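# Pull the cabinet's bottom drawer open and release

## Task

Open the cabinet's lowest drawer to at least 90% of its full travel, with the drawer resting motionless, then release it and move the grippers away; the drawer must stay open without the robot supporting it.

## Robot and tools

Robot: two xArm7 arms, left_arm and right_arm, each with seven revolute joints and a parallel-jaw gripper. Joint order in every row and every per-joint list: waist (joint1), shoulder (joint2), upper arm roll (joint3), elbow (joint4), forearm roll (joint5), wrist pitch (joint6), wrist roll (joint7). Stated ranges in rad: waist -6.283 to 6.283, shoulder -2.059 to 2.094, upper arm roll -6.283 to 6.283, elbow -0.192 to 3.927, forearm roll -6.283 to 6.283, wrist pitch -1.693 to 3.142, wrist roll -6.283 to 6.283. The true end may differ from these by up to 0.010 rad.

Scene frame: origin on the table top midway between the arms, +x out over the table, +z up, left_arm on the +y side. Left base sits at (-0.053, +0.290, 0) m, quat_wxyz (+0.996, 0, 0, -0.086); right base at (+0.042, -0.274, 0) m, quat_wxyz (+1.000, 0, 0, +0.023). The arm names do not correspond to image sides. Gripper frame: fingers point along +z and close along y. end_effector_position marks the centre between the pads when closed, roughly 2 cm short of the fingertips; closing pushes the tips about 10 mm further along +z. Reported hand positions can be off, more so at long reach.

The row: every command row is one flat list of 16 numbers, each in [-1, 1]: left_arm's 7 joint values then its opening, followed by right_arm's 7 joint values and opening. Both arms must always be filled in. Joint values are offsets (not poses), scaled so 1.0 equals 2.036 rad. Opening is absolute: +1 fully open, -1 closed.

execute_actions(actions): a list of actions; each action is a list of up to 15 rows, one row per 1/30 s step, and if fewer than 15 rows are given the last one repeats to fill the 15 steps. Joint offsets in every row count from the joint angles at the start of that action (not the previous row); for a call's first action that means the angles in the latest reported state. An action asking any joint to go more than 0.010 rad beyond its end is rejected for both arms; a malformed action, or a first action failing that check, rejects the whole call. A joint pushed past its real end stops there and the result says "joint sent to its limit" (absence of that line does not prove more room). An empty list just returns the current state and images.

move(target, speed, blocking): target is one 16-number row; its joint offsets count from the "Joint positions" in the latest result that printed them. All joints progress in step, so the hand traces a curve. speed is the top speed in rad/s of the joint with the longest way to go, 0.01 to 2, default 0.5; paths last 0.5 to 10 s and stop short if longer. Moves do not avoid obstacles or the other arm. Finger openings are applied at the start. With blocking=false you get a result after 0.5 s while motion continues; then only wait or stop are accepted until a result shows the move ended. The "move:" line reports the ending (done, off_target, moving, held, fault), limits=held or limits=none, and the joint of each arm farthest from target. To keep pressing as hard as before, command the offsets from Joint positions to Joint targets.

wait(seconds): 0 to 10; lets time pass holding the last commands, returning early if a running move ends. stop(): brakes a running move (needs room; fingers keep moving). zoom_image(camera, region): camera is cam_head_left, cam_head_right, cam_left_wrist or cam_right_wrist (each 504x504); region [x0, y0, x1, y1] in pixels from top-left, at most 504 by 504. read_manual(section): licence texts only. finished_scene(scene): ends the current scene, given its number; irreversible, and the result tells whether the goal was met.

Results: per-arm end_effector_position (m), end_effector_quat_wxyz and velocities (m/s, rad/s) in the scene frame; Joint positions and Joint velocities per arm (rad, rad/s) plus pad gap in m (0.084 fully open); Joint targets (current drive goals, which can drift); grip_measured (finger opening on the command scale). "joint command not followed" means a clearance check altered some joint targets.

Motion limits: joint targets move at most 3.14 rad/s with 0.16 s to ramp up; each step keeps targets within 0.623 rad of measured angles and scales them back if the hand would be over 70 mm from where it is. Big offsets may need several actions; finish unfinished motion with a new command.

Gripping: command an opening well under grip_measured to hold; lower squeezes harder, up to about 24 N per pad. Fast closing can hit harder.

Cautions: do not let the arms collide or press each other hard. Joint load limits (N m): waist 47.5, shoulder 47.5, upper arm roll 28.5, elbow 28.5, forearm roll 28.5, wrist pitch 19, wrist roll 19; reaching one triggers a fault: the arm backs off, freezes 10 s and the rest of the call is dropped. Motors heat under load: MOTOR HOT from 65 °C, OVER-TEMPERATURE FAULT brakes at 80 °C. Brief external tugs may occur. Avoid slamming the drawer, hard impacts, fast contact, slips, and anything leaving the table. Before finishing, open the gripper and withdraw so the drawer stays open on its own.

Each tool is called after "Emit:" by a JSON object that holds its "fn" and its "kwargs".

## Session

Emit:
{"fn": "execute_actions", "kwargs": {"actions": []}}

Scene clock: 0.00 s.
left_arm: end_effector_position=(+0.1680, +0.1412, +0.1760) grip_measured=+1.00 end_effector_quat_wxyz=(-0.173, +0.790, -0.504, -0.304) end_effector_velocity=(+0.000, +0.000, +0.000) end_effector_angular_velocity=(+0.000, +0.000, -0.001) | right_arm: end_effector_position=(+0.6423, -0.4010, +0.2999) grip_measured=+1.00 end_effector_quat_wxyz=(-0.085, +0.939, -0.113, +0.314) end_effector_velocity=(-0.000, -0.000, +0.000) end_effector_angular_velocity=(-0.000, -0.001, -0.000)
Joint names: [waist, shoulder, upper arm roll, elbow, forearm roll, wrist pitch, wrist roll]
Joint positions: left_arm=[-0.519 -0.039 -0.088  0.876  0.196  1.605  0.294  0.084] | right_arm=[-0.263  0.064 -0.038  1.15   0.509  0.519 -0.387  0.084]
Joint velocities: left_arm=[-0.     0.     0.001  0.     0.001  0.     0.001  0.   ] | right_arm=[ 0.    -0.001 -0.    -0.    -0.    -0.    -0.     0.   ]
Joint targets: left_arm=[-0.519 -0.039 -0.088 0.876 0.196 1.605 0.294] | right_arm=[-0.263 0.064 -0.038 1.150 0.509 0.519 -0.387]

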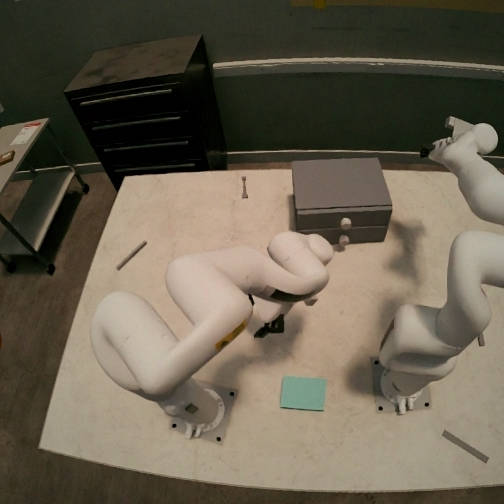

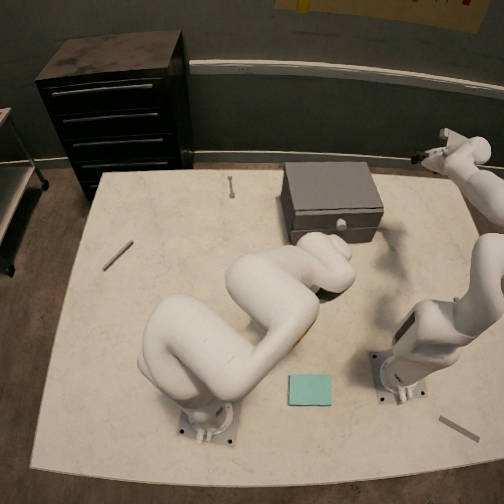

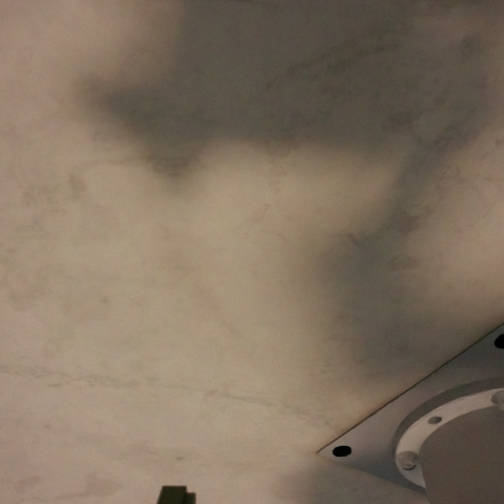

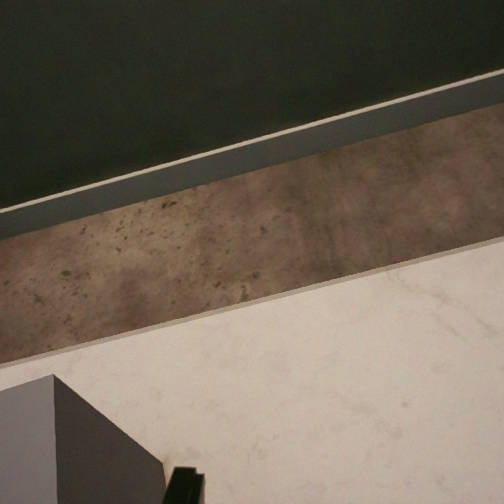

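Emit:
{"fn": "zoom_image", "kwargs": {"camera": "cam_head_left", "region": [270, 140, 410, 270]}}

Emit:
{"fn": "zoom_image", "kwargs": {"camera": "cam_head_right", "region": [260, 140, 400, 270]}}

Region (270, 140, 410, 270) of cam_head_left's 504x504 image, scaled by 3.600, with more detail than that image has; it fills the top 468 rows of this view, and the rest is white.

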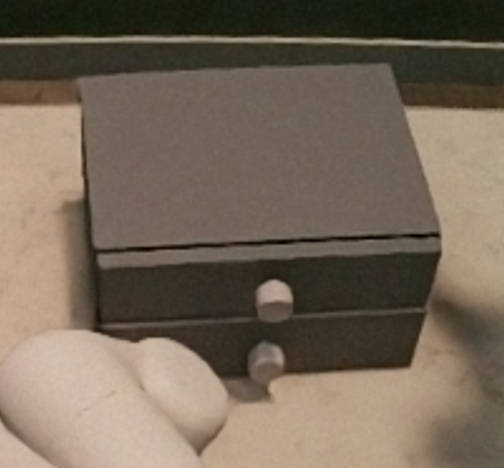

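Region (260, 140, 400, 270) of cam_head_right's 504x504 image, scaled by 3.600, with more detail than that image has; it fills the top 468 rows of this view, and the rest is white.

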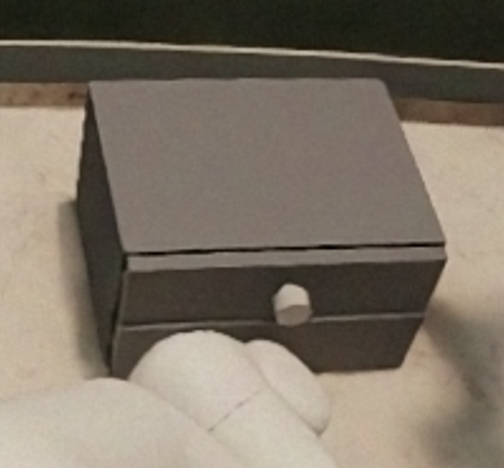

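Emit:
{"fn": "move", "kwargs": {"target": [0.020,0,0.043,0,-0.096,-0.614,-0.144,1,-0.25,0,0,0,0,0,0,1], "speed": 1.0}}

Scene clock: 39.43 s.
left_arm: end_effector_position=(+0.3906, -0.0486, +0.2415) grip_measured=+1.00 end_effector_quat_wxyz=(+0.088, +0.910, -0.308, +0.262) end_effector_velocity=(+0.002, -0.000, +0.003) end_effector_angular_velocity=(-0.005, -0.006, +0.003) | right_arm: end_effector_position=(+0.5051, -0.6768, +0.2999) grip_measured=+1.00 end_effector_quat_wxyz=(-0.004, +0.881, -0.345, +0.325) end_effector_velocity=(-0.006, -0.007, +0.001) end_effector_angular_velocity=(-0.002, -0.001, -0.016)
Joint names: [waist, shoulder, upper arm roll, elbow, forearm roll, wrist pitch, wrist roll]
Joint positions: left_arm=[-0.478 -0.039 -0.     0.876  0.     0.355  0.001  0.084] | right_arm=[-0.772  0.064 -0.037  1.15   0.509  0.519 -0.387  0.084]
Joint velocities: left_arm=[ 0.001 -0.002  0.001  0.003  0.002 -0.003 -0.002 -0.   ] | right_arm=[-0.006 -0.001 -0.008 -0.001  0.    -0.002  0.     0.   ]
Joint targets: left_arm=[-0.478 -0.039 -0.000 0.876 0.000 0.355 0.001] | right_arm=[-0.772 0.064 -0.038 1.150 0.509 0.519 -0.387]
move: done; limits=none; left_arm: farthest joint: the waist, 0.000 radians from its target (0.040 radians at the start); right_arm: farthest joint: the upper arm roll, 0.001 radians from its target (0.000 radians at the start)

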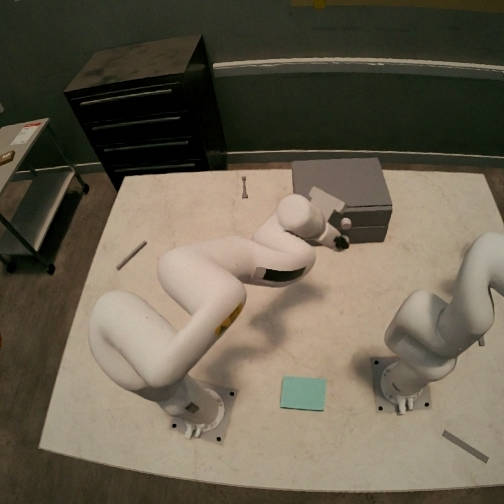

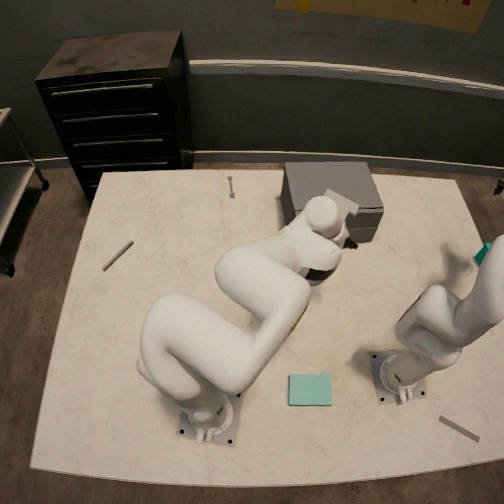

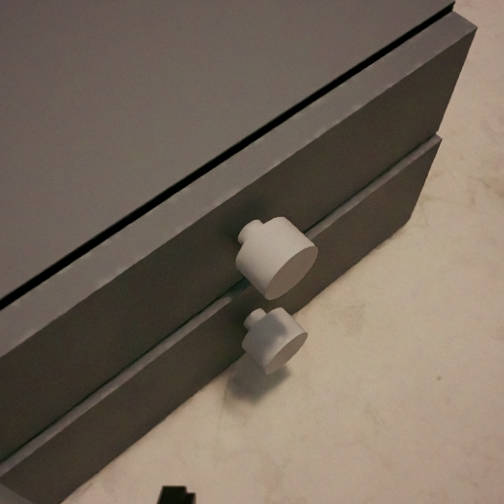

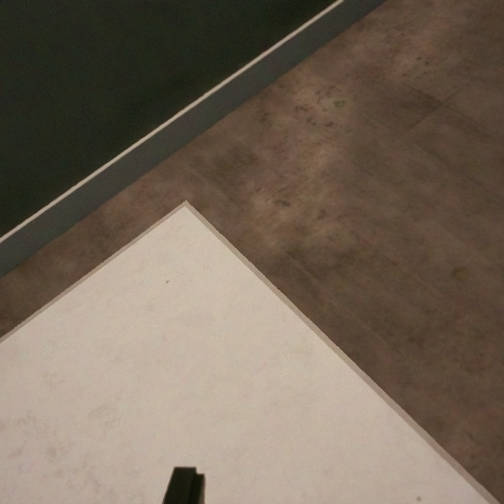

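Emit:
{"fn": "zoom_image", "kwargs": {"camera": "cam_left_wrist", "region": [200, 200, 452, 420]}}

Region (200, 200, 452, 420) of cam_left_wrist's 504x504 image, scaled by 2.000, with more detail than that image has; it fills the top 440 rows of this view, and the rest is white.

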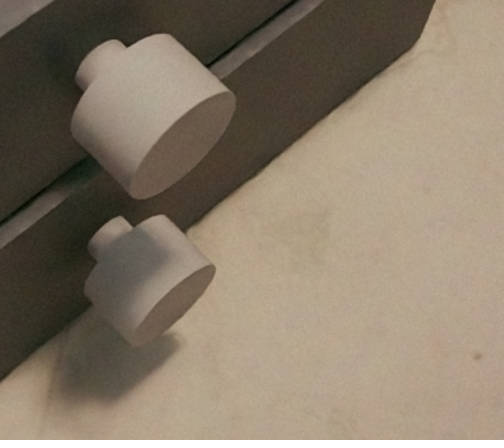

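Emit:
{"fn": "move", "kwargs": {"target": [-0.1017,0.2827,0,0.1817,0.775,0.1729,-1.0,1,-0.39,0,0,0,0,0,0,1], "speed": 1.2}}

Emit:
{"fn": "move", "kwargs": {"target": [0,0,0,0,0,0,-0.092,0.5,0,0,0,0,0,0,0,1], "speed": 0.6}}

Scene clock: 97.90 s.
left_arm: end_effector_position=(+0.4415, -0.1212, +0.1006) grip_measured=+1.00 end_effector_quat_wxyz=(-0.056, +0.885, -0.057, +0.458) end_effector_velocity=(-0.002, -0.001, -0.003) end_effector_angular_velocity=(+0.001, +0.003, -0.003) | right_arm: end_effector_position=(+0.0803, -0.8867, +0.2999) grip_measured=+1.00 end_effector_quat_wxyz=(+0.122, +0.679, -0.658, +0.301) end_effector_velocity=(-0.006, -0.000, -0.000) end_effector_angular_velocity=(-0.000, +0.000, -0.010)
Joint names: [waist, shoulder, upper arm roll, elbow, forearm roll, wrist pitch, wrist roll]
Joint positions: left_arm=[-0.685  0.536 -0.     1.246  1.578  0.707 -2.034  0.084] | right_arm=[-1.565  0.064 -0.037  1.15   0.509  0.519 -0.387  0.084]
Joint velocities: left_arm=[-0.002  0.003 -0.002 -0.002  0.002 -0.    -0.003 -0.   ] | right_arm=[-0.005  0.    -0.005 -0.     0.    -0.001  0.     0.   ]
Joint targets: left_arm=[-0.685 0.537 -0.000 1.246 1.578 0.707 -2.034] | right_arm=[-1.565 0.064 -0.037 1.150 0.509 0.519 -0.387]
move: done; limits=none; left_arm: farthest joint: the waist, 0.000 radians from its target (0.207 radians at the start); right_arm: farthest joint: the waist, 0.001 radians from its target (0.794 radians at the start)

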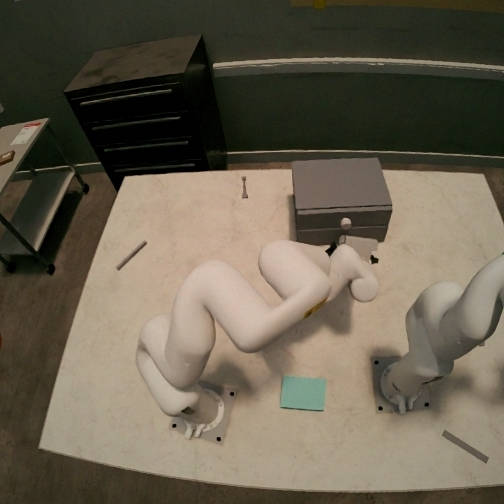

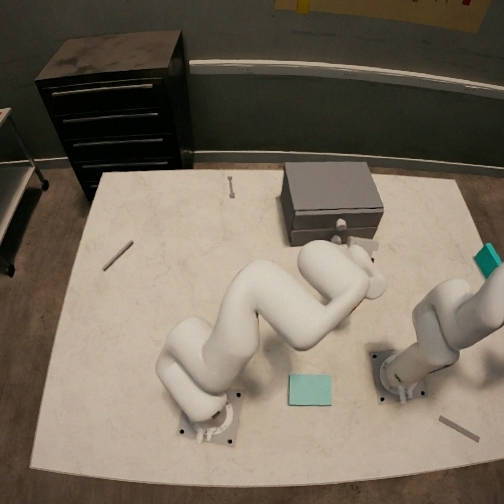

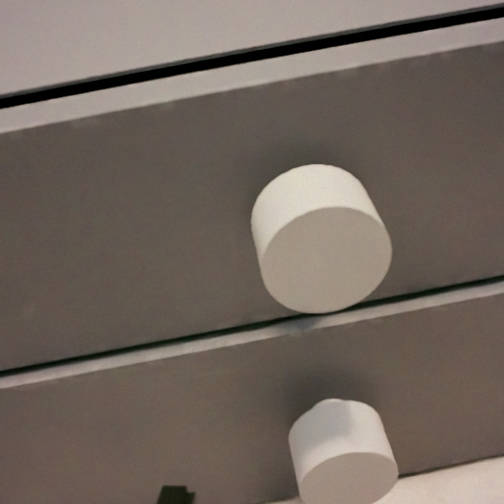

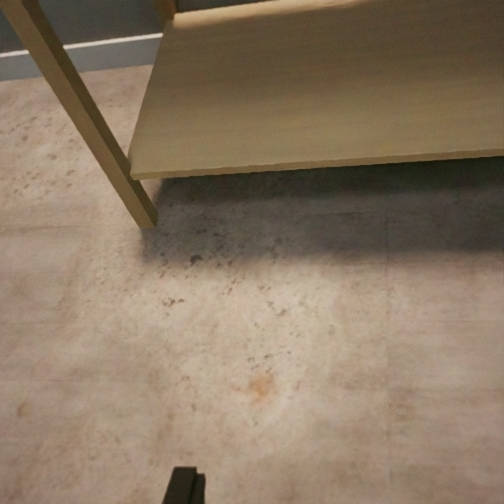

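Scene clock: 98.73 s.
left_arm: end_effector_position=(+0.4415, -0.1212, +0.1006) grip_measured=+0.49 end_effector_quat_wxyz=(-0.013, +0.887, +0.025, +0.461) end_effector_velocity=(+0.000, +0.000, -0.000) end_effector_angular_velocity=(-0.001, -0.000, +0.002) | right_arm: end_effector_position=(+0.0803, -0.8867, +0.2999) grip_measured=+1.00 end_effector_quat_wxyz=(+0.122, +0.679, -0.658, +0.301) end_effector_velocity=(+0.000, +0.000, -0.001) end_effector_angular_velocity=(+0.002, -0.000, +0.001)
Joint names: [waist, shoulder, upper arm roll, elbow, forearm roll, wrist pitch, wrist roll]
Joint positions: left_arm=[-0.685  0.536 -0.     1.246  1.578  0.707 -2.221  0.065] | right_arm=[-1.565  0.064 -0.037  1.15   0.509  0.519 -0.387  0.084]
Joint velocities: left_arm=[ 0.     0.001  0.     0.001  0.    -0.    -0.002  0.   ] | right_arm=[ 0.     0.001  0.    -0.001 -0.     0.001 -0.    -0.   ]
Joint targets: left_arm=[-0.685 0.536 -0.000 1.246 1.578 0.707 -2.222] | right_arm=[-1.565 0.064 -0.037 1.150 0.509 0.519 -0.387]
move: done; limits=none; left_arm: farthest joint: the waist, 0.000 radians from its target (0.000 radians at the start); right_arm: farthest joint: the waist, 0.000 radians from its target (0.000 radians at the start)

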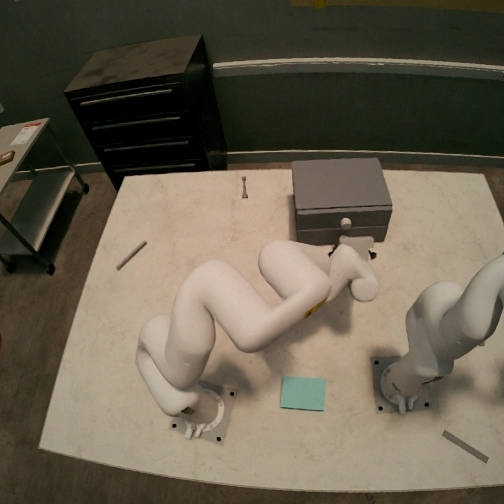

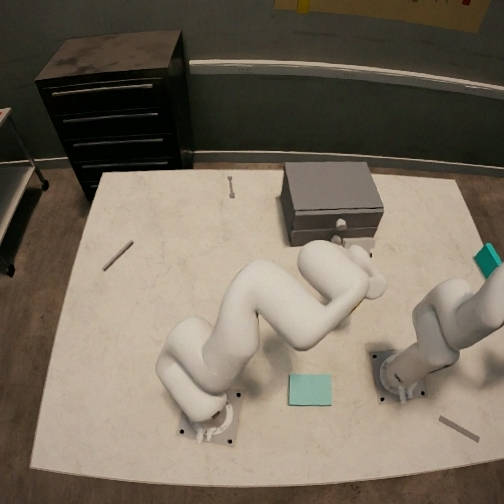

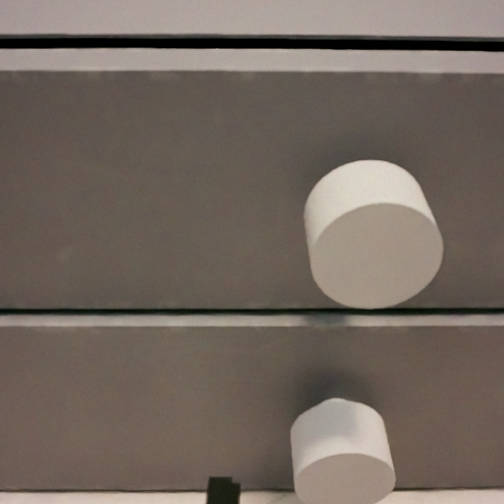

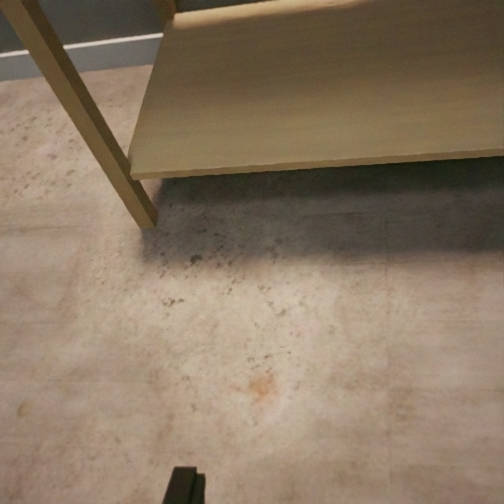

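Emit:
{"fn": "move", "kwargs": {"target": [0.0447,0.0986,0,0.0938,0.0413,-0.0286,-0.0098,0.5,0,0,0,0,0,0,0,1], "speed": 0.25}}

Scene clock: 122.30 s.
left_arm: end_effector_position=(+0.4999, -0.1181, +0.0538) grip_measured=+0.49 end_effector_quat_wxyz=(-0.013, +0.887, +0.026, +0.461) end_effector_velocity=(+0.002, +0.005, -0.002) end_effector_angular_velocity=(+0.006, +0.001, +0.006) | right_arm: end_effector_position=(+0.0803, -0.8867, +0.2999) grip_measured=+1.00 end_effector_quat_wxyz=(+0.122, +0.679, -0.658, +0.301) end_effector_velocity=(+0.000, +0.000, -0.001) end_effector_angular_velocity=(+0.001, -0.000, +0.001)
Joint names: [waist, shoulder, upper arm roll, elbow, forearm roll, wrist pitch, wrist roll]
Joint positions: left_arm=[-0.595  0.736 -0.001  1.437  1.662  0.649 -2.241  0.065] | right_arm=[-1.565  0.064 -0.037  1.15   0.509  0.519 -0.387  0.084]
Joint velocities: left_arm=[ 0.003  0.003  0.004 -0.002  0.001  0.001 -0.     0.   ] | right_arm=[ 0.001  0.001 -0.    -0.     0.     0.     0.    -0.   ]
Joint targets: left_arm=[-0.594 0.737 -0.000 1.437 1.662 0.649 -2.241] | right_arm=[-1.565 0.064 -0.037 1.150 0.509 0.519 -0.387]
move: done; limits=none; left_arm: farthest joint: the waist, 0.001 radians from its target (0.091 radians at the start); right_arm: farthest joint: the waist, 0.000 radians from its target (0.000 radians at the start)

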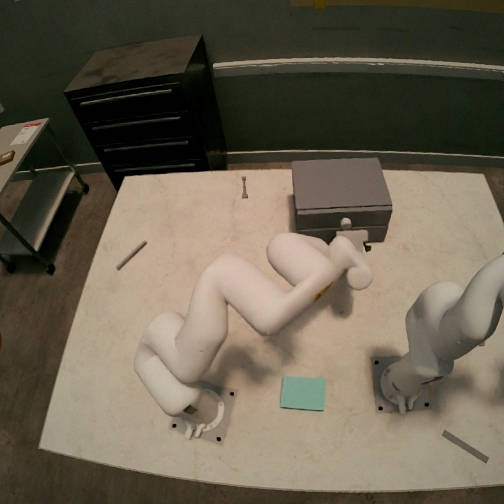

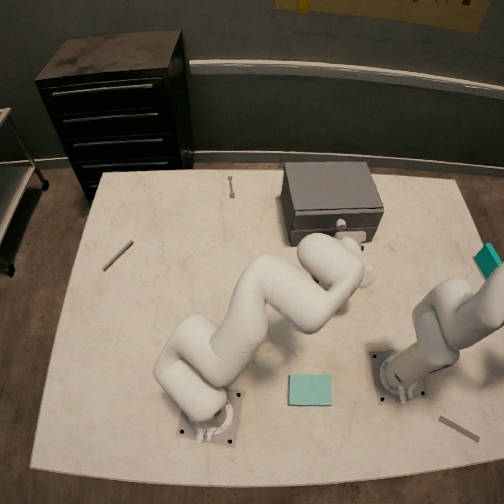

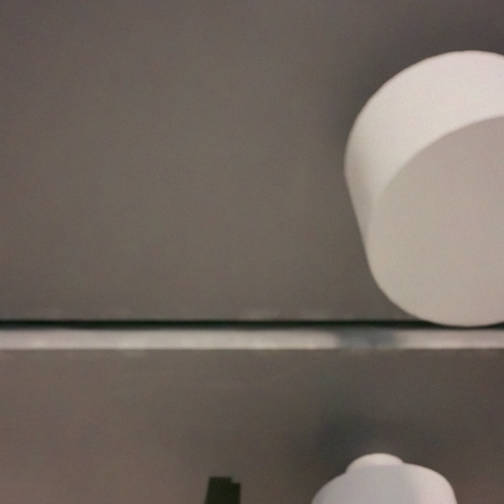

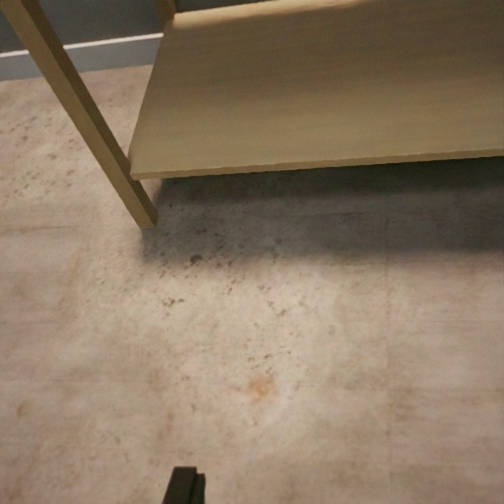

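Emit:
{"fn": "execute_actions", "kwargs": {"actions": [[[0,0,0,0,0,0,0,0.3,0,0,0,0,0,0,0,1],[0,0,0,0,0,0,0,0.2,0,0,0,0,0,0,0,1],[0,0,0,0,0,0,0,0.1,0,0,0,0,0,0,0,1],[0,0,0,0,0,0,0,0.0,0,0,0,0,0,0,0,1],[0,0,0,0,0,0,0,-0.1,0,0,0,0,0,0,0,1],[0,0,0,0,0,0,0,-0.17,0,0,0,0,0,0,0,1],[0,0,0,0,0,0,0,-0.24,0,0,0,0,0,0,0,1],[0,0,0,0,0,0,0,-0.3,0,0,0,0,0,0,0,1],[0,0,0,0,0,0,0,-0.36,0,0,0,0,0,0,0,1],[0,0,0,0,0,0,0,-0.42,0,0,0,0,0,0,0,1],[0,0,0,0,0,0,0,-0.5,0,0,0,0,0,0,0,1],[0,0,0,0,0,0,0,-0.6,0,0,0,0,0,0,0,1],[0,0,0,0,0,0,0,-0.7,0,0,0,0,0,0,0,1],[0,0,0,0,0,0,0,-0.8,0,0,0,0,0,0,0,1]]]}}

Emit:
{"fn": "wait", "kwargs": {"seconds": 0.4}}

Scene clock: 131.27 s.
left_arm: end_effector_position=(+0.5000, -0.1178, +0.0539) grip_measured=-0.29 end_effector_quat_wxyz=(-0.013, +0.887, +0.026, +0.461) end_effector_velocity=(+0.000, +0.000, -0.000) end_effector_angular_velocity=(+0.000, +0.000, +0.000) | right_arm: end_effector_position=(+0.0803, -0.8867, +0.2999) grip_measured=+1.00 end_effector_quat_wxyz=(+0.122, +0.679, -0.658, +0.301) end_effector_velocity=(+0.000, +0.001, -0.001) end_effector_angular_velocity=(+0.002, -0.000, +0.000)
Joint names: [waist, shoulder, upper arm roll, elbow, forearm roll, wrist pitch, wrist roll]
Joint positions: left_arm=[-0.594  0.736 -0.001  1.437  1.662  0.649 -2.241  0.032] | right_arm=[-1.565  0.064 -0.037  1.15   0.509  0.519 -0.387  0.084]
Joint velocities: left_arm=[-0.     0.     0.001 -0.     0.    -0.001 -0.    -0.   ] | right_arm=[ 0.    -0.     0.    -0.002  0.     0.     0.    -0.   ]
Joint targets: left_arm=[-0.595 0.736 -0.001 1.437 1.662 0.649 -2.241] | right_arm=[-1.565 0.064 -0.037 1.150 0.509 0.519 -0.387]

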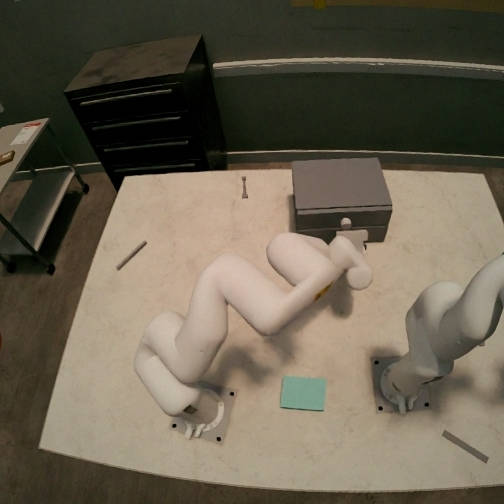

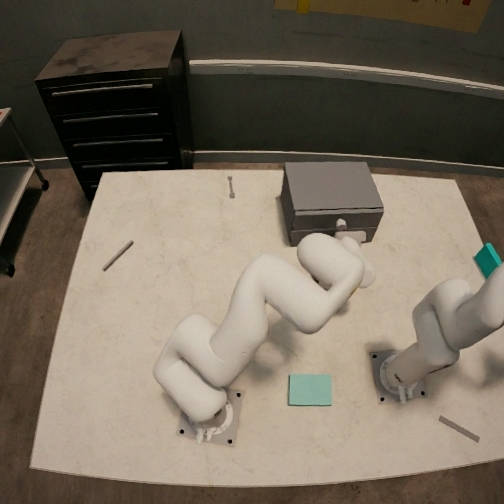

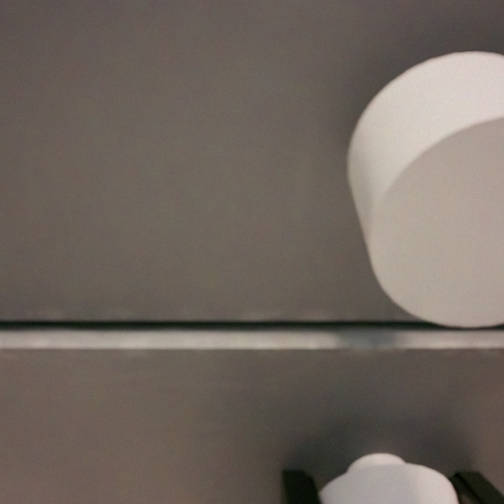

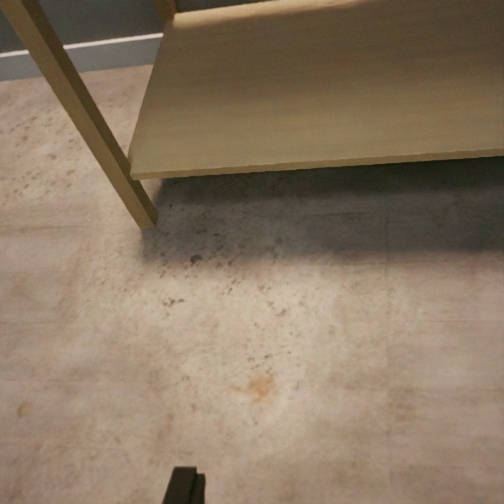

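Scene clock: 131.67 s.
left_arm: end_effector_position=(+0.5000, -0.1179, +0.0539) grip_measured=-0.29 end_effector_quat_wxyz=(-0.013, +0.887, +0.026, +0.461) end_effector_velocity=(-0.000, -0.000, -0.000) end_effector_angular_velocity=(-0.000, +0.000, -0.001) | right_arm: end_effector_position=(+0.0803, -0.8867, +0.2999) grip_measured=+1.00 end_effector_quat_wxyz=(+0.122, +0.679, -0.658, +0.301) end_effector_velocity=(-0.000, +0.000, -0.000) end_effector_angular_velocity=(+0.000, -0.000, -0.000)
Joint names: [waist, shoulder, upper arm roll, elbow, forearm roll, wrist pitch, wrist roll]
Joint positions: left_arm=[-0.594  0.736 -0.001  1.437  1.662  0.649 -2.241  0.032] | right_arm=[-1.565  0.064 -0.037  1.15   0.509  0.519 -0.387  0.084]
Joint velocities: left_arm=[-0.     0.001 -0.001  0.     0.001 -0.    -0.    -0.   ] | right_arm=[-0. -0.  0. -0.  0.  0.  0. -0.]
Joint targets: left_arm=[-0.595 0.736 -0.001 1.437 1.662 0.649 -2.241] | right_arm=[-1.565 0.064 -0.037 1.150 0.509 0.519 -0.387]
wait: 0.40 s; at rest by 0.17 s

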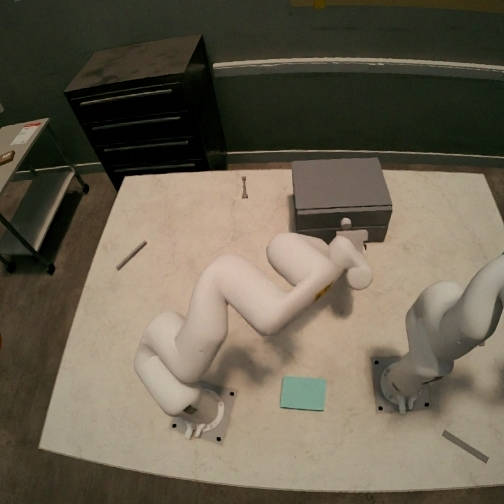

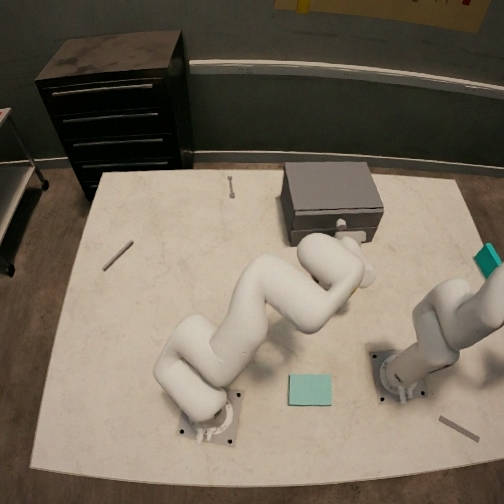

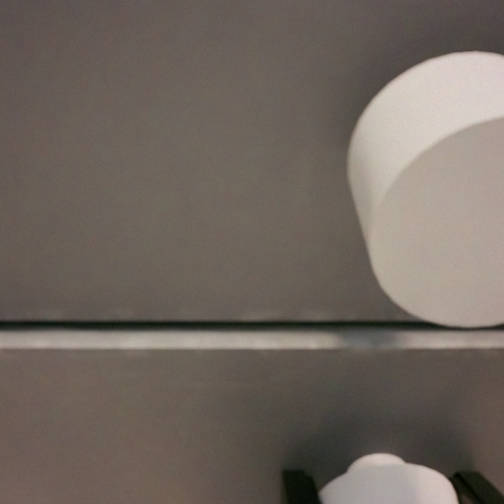

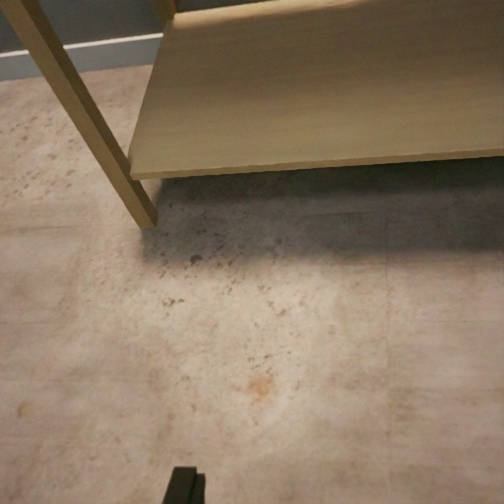

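Emit:
{"fn": "move", "kwargs": {"target": [-0.0408,-0.0435,0,-0.0724,0.0007,0.0278,-0.0417,-0.8,0,0,0,0,0,0,0,1], "speed": 0.2}}

Scene clock: 135.37 s.
left_arm: end_effector_position=(+0.4454, -0.1218, +0.0536) grip_measured=-0.29 end_effector_quat_wxyz=(-0.012, +0.887, +0.025, +0.461) end_effector_velocity=(+0.001, +0.001, -0.000) end_effector_angular_velocity=(+0.001, -0.001, +0.001) | right_arm: end_effector_position=(+0.0803, -0.8867, +0.2999) grip_measured=+1.00 end_effector_quat_wxyz=(+0.122, +0.679, -0.658, +0.301) end_effector_velocity=(+0.000, +0.000, -0.001) end_effector_angular_velocity=(+0.001, -0.000, +0.000)
Joint names: [waist, shoulder, upper arm roll, elbow, forearm roll, wrist pitch, wrist roll]
Joint positions: left_arm=[-0.678  0.648 -0.002  1.29   1.663  0.705 -2.326  0.032] | right_arm=[-1.565  0.064 -0.037  1.15   0.509  0.519 -0.387  0.084]
Joint velocities: left_arm=[-0.     0.001  0.001 -0.     0.     0.001 -0.001  0.   ] | right_arm=[-0.    -0.     0.    -0.001  0.     0.    -0.     0.   ]
Joint targets: left_arm=[-0.677 0.648 -0.001 1.289 1.663 0.705 -2.326] | right_arm=[-1.565 0.064 -0.037 1.150 0.509 0.519 -0.387]
move: done; limits=none; left_arm: farthest joint: the waist, 0.001 radians from its target (0.083 radians at the start); right_arm: farthest joint: the waist, 0.000 radians from its target (0.000 radians at the start)

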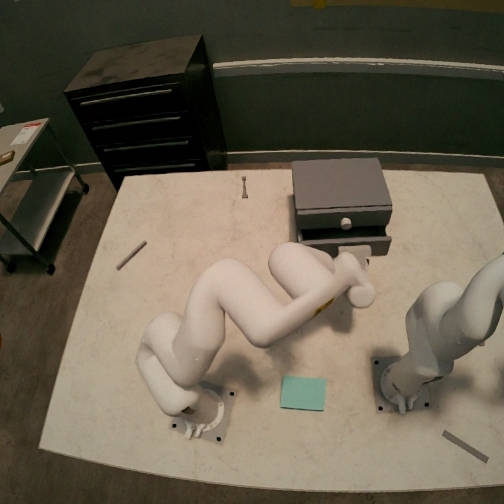

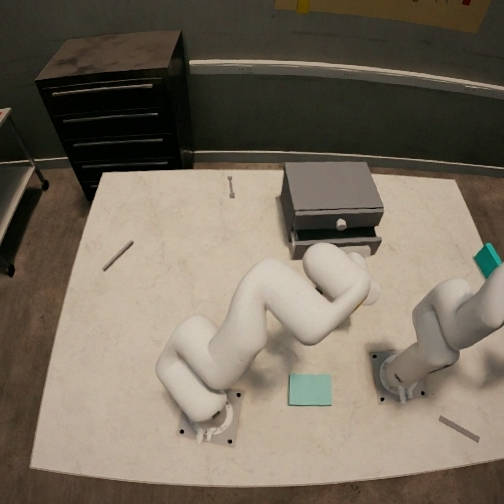

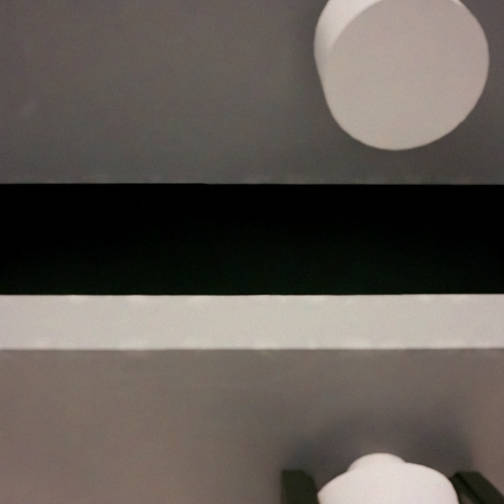

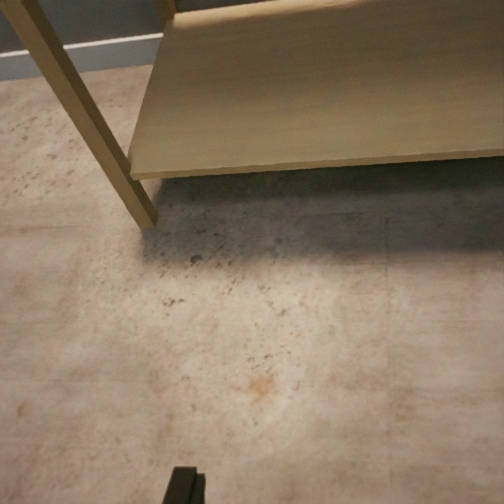

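Emit:
{"fn": "move", "kwargs": {"target": [-0.0516,-0.0406,0,-0.067,-0.0155,0.0318,-0.0359,-0.8,0,0,0,0,0,0,0,1], "speed": 0.2}}

Scene clock: 138.60 s.
left_arm: end_effector_position=(+0.3850, -0.1256, +0.0536) grip_measured=-0.29 end_effector_quat_wxyz=(-0.012, +0.887, +0.024, +0.460) end_effector_velocity=(+0.001, +0.001, +0.000) end_effector_angular_velocity=(-0.001, -0.002, +0.004) | right_arm: end_effector_position=(+0.0803, -0.8867, +0.2999) grip_measured=+1.00 end_effector_quat_wxyz=(+0.122, +0.679, -0.658, +0.301) end_effector_velocity=(-0.001, -0.000, -0.000) end_effector_angular_velocity=(+0.000, +0.000, -0.001)
Joint names: [waist, shoulder, upper arm roll, elbow, forearm roll, wrist pitch, wrist roll]
Joint positions: left_arm=[-0.783  0.566 -0.003  1.154  1.632  0.768 -2.399  0.032] | right_arm=[-1.565  0.064 -0.037  1.15   0.509  0.519 -0.387  0.084]
Joint velocities: left_arm=[ 0.    -0.001  0.002 -0.     0.     0.001 -0.003  0.   ] | right_arm=[-0.001  0.001 -0.001  0.    -0.     0.    -0.    -0.   ]
Joint targets: left_arm=[-0.783 0.565 -0.002 1.153 1.632 0.769 -2.399] | right_arm=[-1.565 0.064 -0.037 1.150 0.509 0.519 -0.387]
move: done; limits=none; left_arm: farthest joint: the shoulder, 0.001 radians from its target (0.082 radians at the start); right_arm: farthest joint: the waist, 0.000 radians from its target (0.000 radians at the start)

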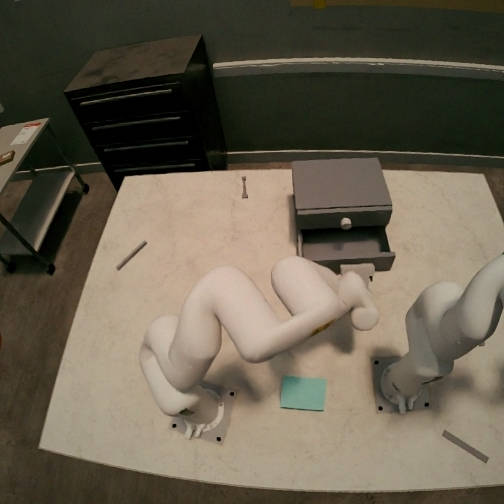

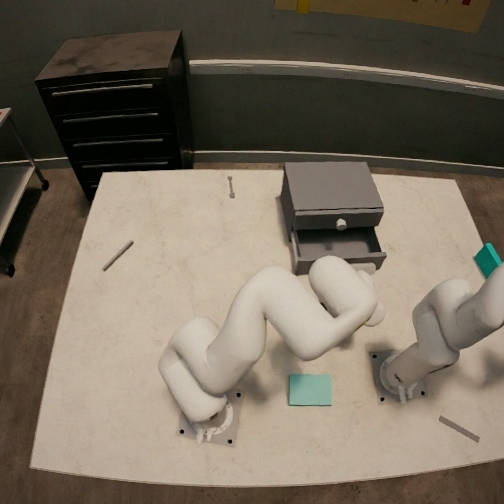

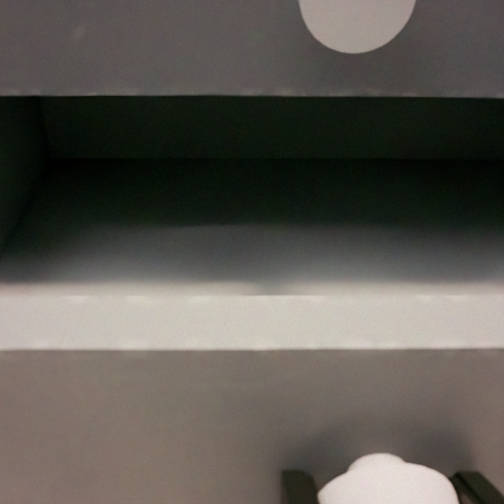

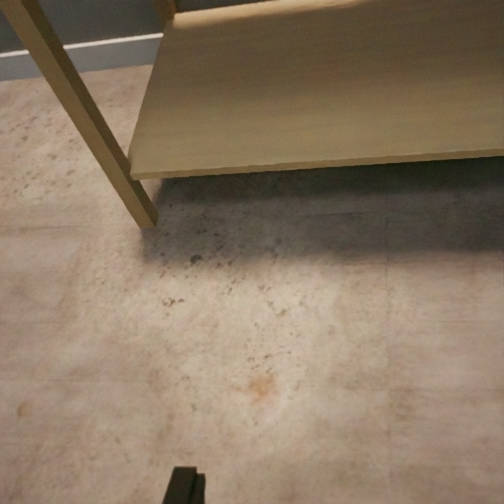

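Emit:
{"fn": "move", "kwargs": {"target": [-0.0285,-0.0172,0,-0.0282,-0.0133,0.016,-0.015,-0.8,0,0,0,0,0,0,0,1], "speed": 0.1}}

Scene clock: 144.33 s.
left_arm: end_effector_position=(+0.3550, -0.1274, +0.0537) grip_measured=-0.29 end_effector_quat_wxyz=(-0.012, +0.887, +0.024, +0.460) end_effector_velocity=(+0.001, +0.001, +0.000) end_effector_angular_velocity=(-0.000, -0.002, +0.002) | right_arm: end_effector_position=(+0.0803, -0.8867, +0.2999) grip_measured=+1.00 end_effector_quat_wxyz=(+0.122, +0.679, -0.658, +0.301) end_effector_velocity=(+0.000, -0.000, -0.000) end_effector_angular_velocity=(+0.000, -0.000, +0.001)
Joint names: [waist, shoulder, upper arm roll, elbow, forearm roll, wrist pitch, wrist roll]
Joint positions: left_arm=[-0.841  0.531 -0.003  1.096  1.605  0.801 -2.43   0.032] | right_arm=[-1.565  0.064 -0.037  1.15   0.509  0.519 -0.387  0.084]
Joint velocities: left_arm=[-0.001  0.     0.002  0.     0.001  0.    -0.002  0.   ] | right_arm=[ 0.     0.001  0.     0.001  0.     0.     0.    -0.   ]
Joint targets: left_arm=[-0.841 0.531 -0.003 1.096 1.605 0.801 -2.430] | right_arm=[-1.565 0.064 -0.037 1.150 0.509 0.519 -0.387]
move: done; limits=none; left_arm: farthest joint: the waist, 0.000 radians from its target (0.058 radians at the start); right_arm: farthest joint: the waist, 0.000 radians from its target (0.000 radians at the start)

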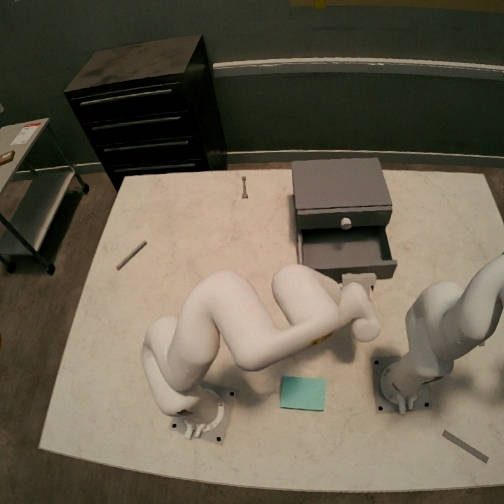

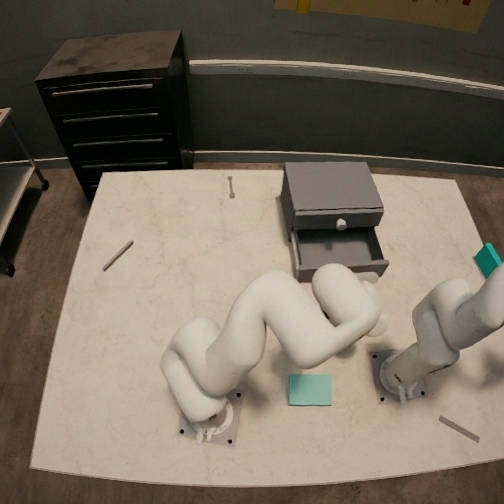

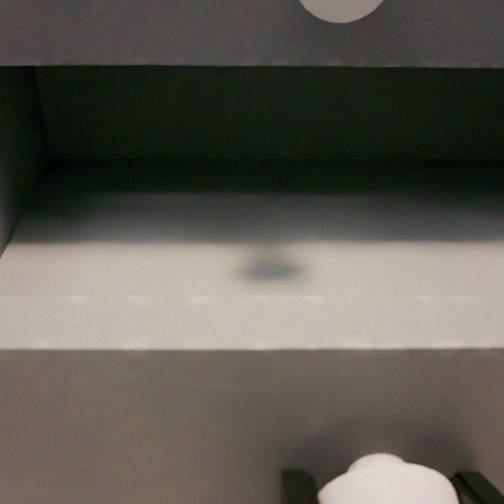

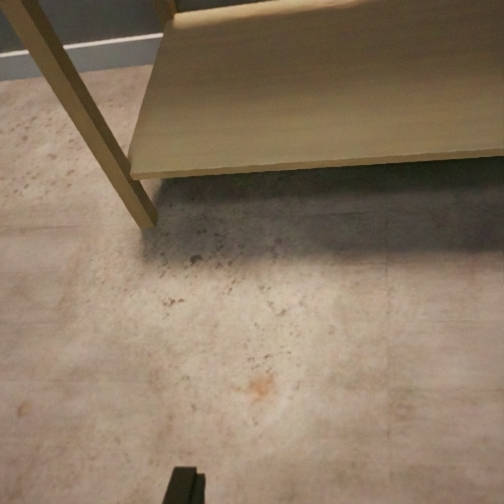

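Emit:
{"fn": "move", "kwargs": {"target": [-0.015,-0.0077,0,-0.0128,-0.0081,0.008,-0.0067,-0.8,0,0,0,0,0,0,0,1], "speed": 0.06}}

Scene clock: 147.37 s.
left_arm: end_effector_position=(+0.3398, -0.1284, +0.0536) grip_measured=-0.28 end_effector_quat_wxyz=(-0.011, +0.887, +0.024, +0.460) end_effector_velocity=(+0.001, +0.001, +0.000) end_effector_angular_velocity=(+0.002, -0.000, +0.002) | right_arm: end_effector_position=(+0.0803, -0.8867, +0.2999) grip_measured=+1.00 end_effector_quat_wxyz=(+0.122, +0.679, -0.658, +0.301) end_effector_velocity=(-0.001, +0.000, -0.001) end_effector_angular_velocity=(+0.002, +0.000, -0.002)
Joint names: [waist, shoulder, upper arm roll, elbow, forearm roll, wrist pitch, wrist roll]
Joint positions: left_arm=[-0.872  0.515 -0.003  1.07   1.588  0.817 -2.443  0.032] | right_arm=[-1.565  0.064 -0.037  1.15   0.509  0.519 -0.387  0.084]
Joint velocities: left_arm=[ 0.    -0.     0.001 -0.001 -0.001  0.001  0.001  0.   ] | right_arm=[-0.001  0.001 -0.001 -0.001 -0.    -0.     0.    -0.   ]
Joint targets: left_arm=[-0.872 0.515 -0.003 1.070 1.588 0.817 -2.443] | right_arm=[-1.565 0.064 -0.037 1.150 0.509 0.519 -0.387]
move: done; limits=none; left_arm: farthest joint: the elbow, 0.001 radians from its target (0.026 radians at the start); right_arm: farthest joint: the waist, 0.000 radians from its target (0.000 radians at the start)

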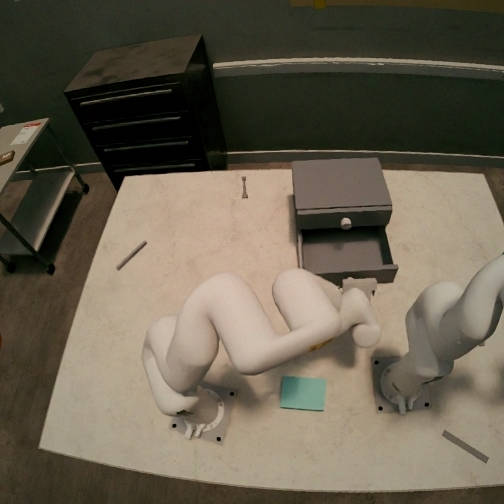

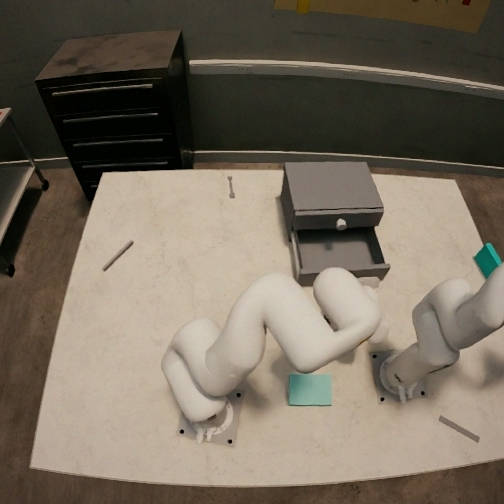

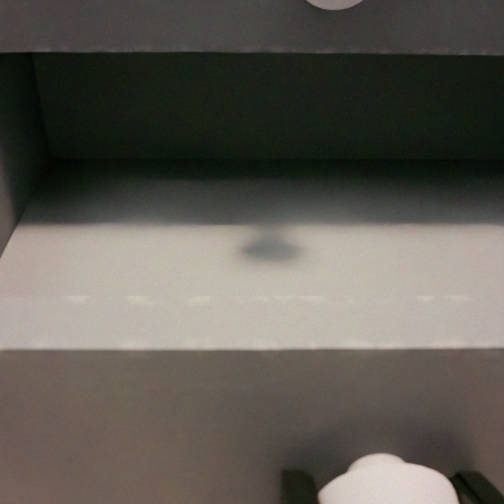

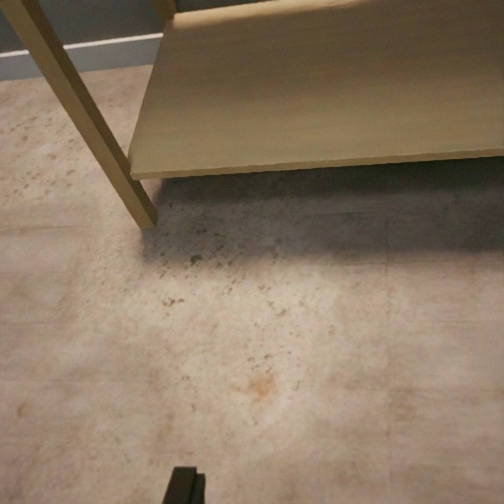

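Emit:
{"fn": "move", "kwargs": {"target": [-0.0154,-0.0072,0,-0.0119,-0.0091,0.008,-0.0063,-0.8,0,0,0,0,0,0,0,1], "speed": 0.06}}

Scene clock: 149.77 s.
left_arm: end_effector_position=(+0.3246, -0.1294, +0.0534) grip_measured=-0.28 end_effector_quat_wxyz=(-0.011, +0.887, +0.024, +0.460) end_effector_velocity=(-0.000, +0.000, -0.001) end_effector_angular_velocity=(+0.002, +0.001, -0.001) | right_arm: end_effector_position=(+0.0803, -0.8867, +0.2999) grip_measured=+1.00 end_effector_quat_wxyz=(+0.122, +0.679, -0.658, +0.301) end_effector_velocity=(-0.000, -0.000, +0.000) end_effector_angular_velocity=(-0.001, +0.000, -0.000)
Joint names: [waist, shoulder, upper arm roll, elbow, forearm roll, wrist pitch, wrist roll]
Joint positions: left_arm=[-0.903  0.501 -0.003  1.046  1.57   0.833 -2.456  0.032] | right_arm=[-1.565  0.064 -0.037  1.15   0.509  0.519 -0.387  0.084]
Joint velocities: left_arm=[-0.     0.001  0.     0.    -0.    -0.     0.002  0.   ] | right_arm=[-0.     0.     0.     0.001 -0.    -0.001 -0.    -0.   ]
Joint targets: left_arm=[-0.903 0.501 -0.003 1.046 1.570 0.833 -2.456] | right_arm=[-1.565 0.064 -0.037 1.150 0.509 0.519 -0.387]
move: done; limits=none; left_arm: farthest joint: the elbow, 0.001 radians from its target (0.025 radians at the start); right_arm: farthest joint: the waist, 0.000 radians from its target (0.000 radians at the start)

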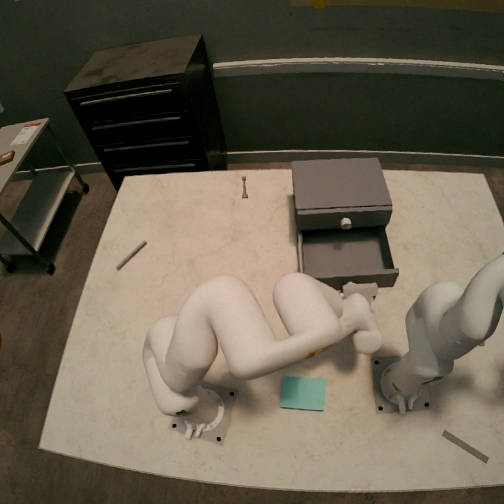

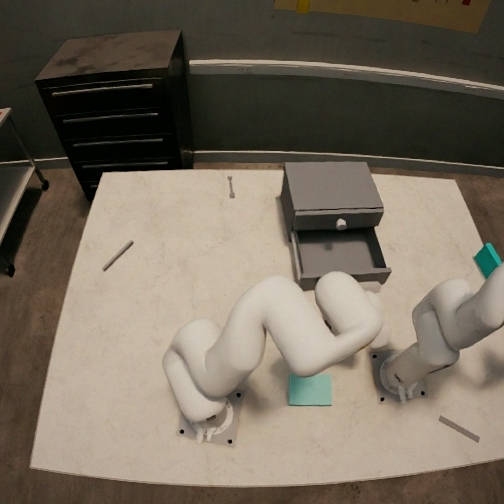

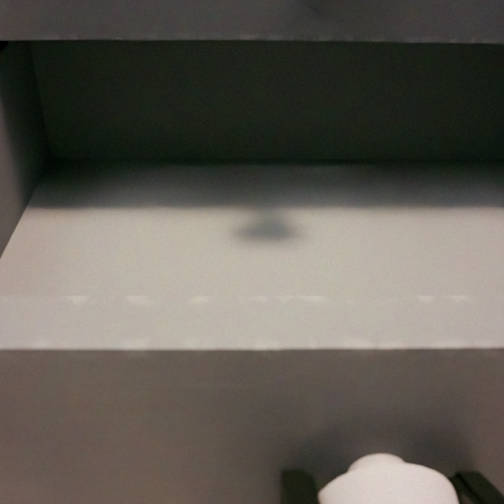

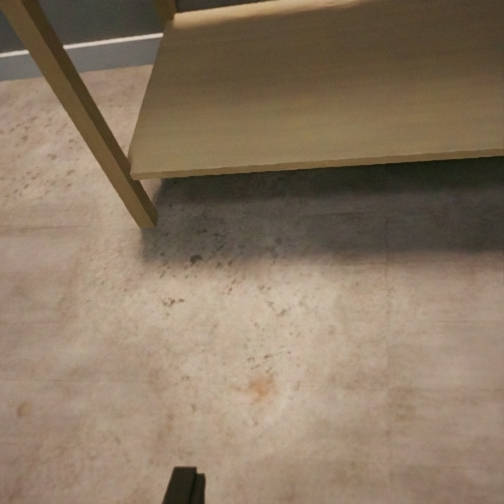

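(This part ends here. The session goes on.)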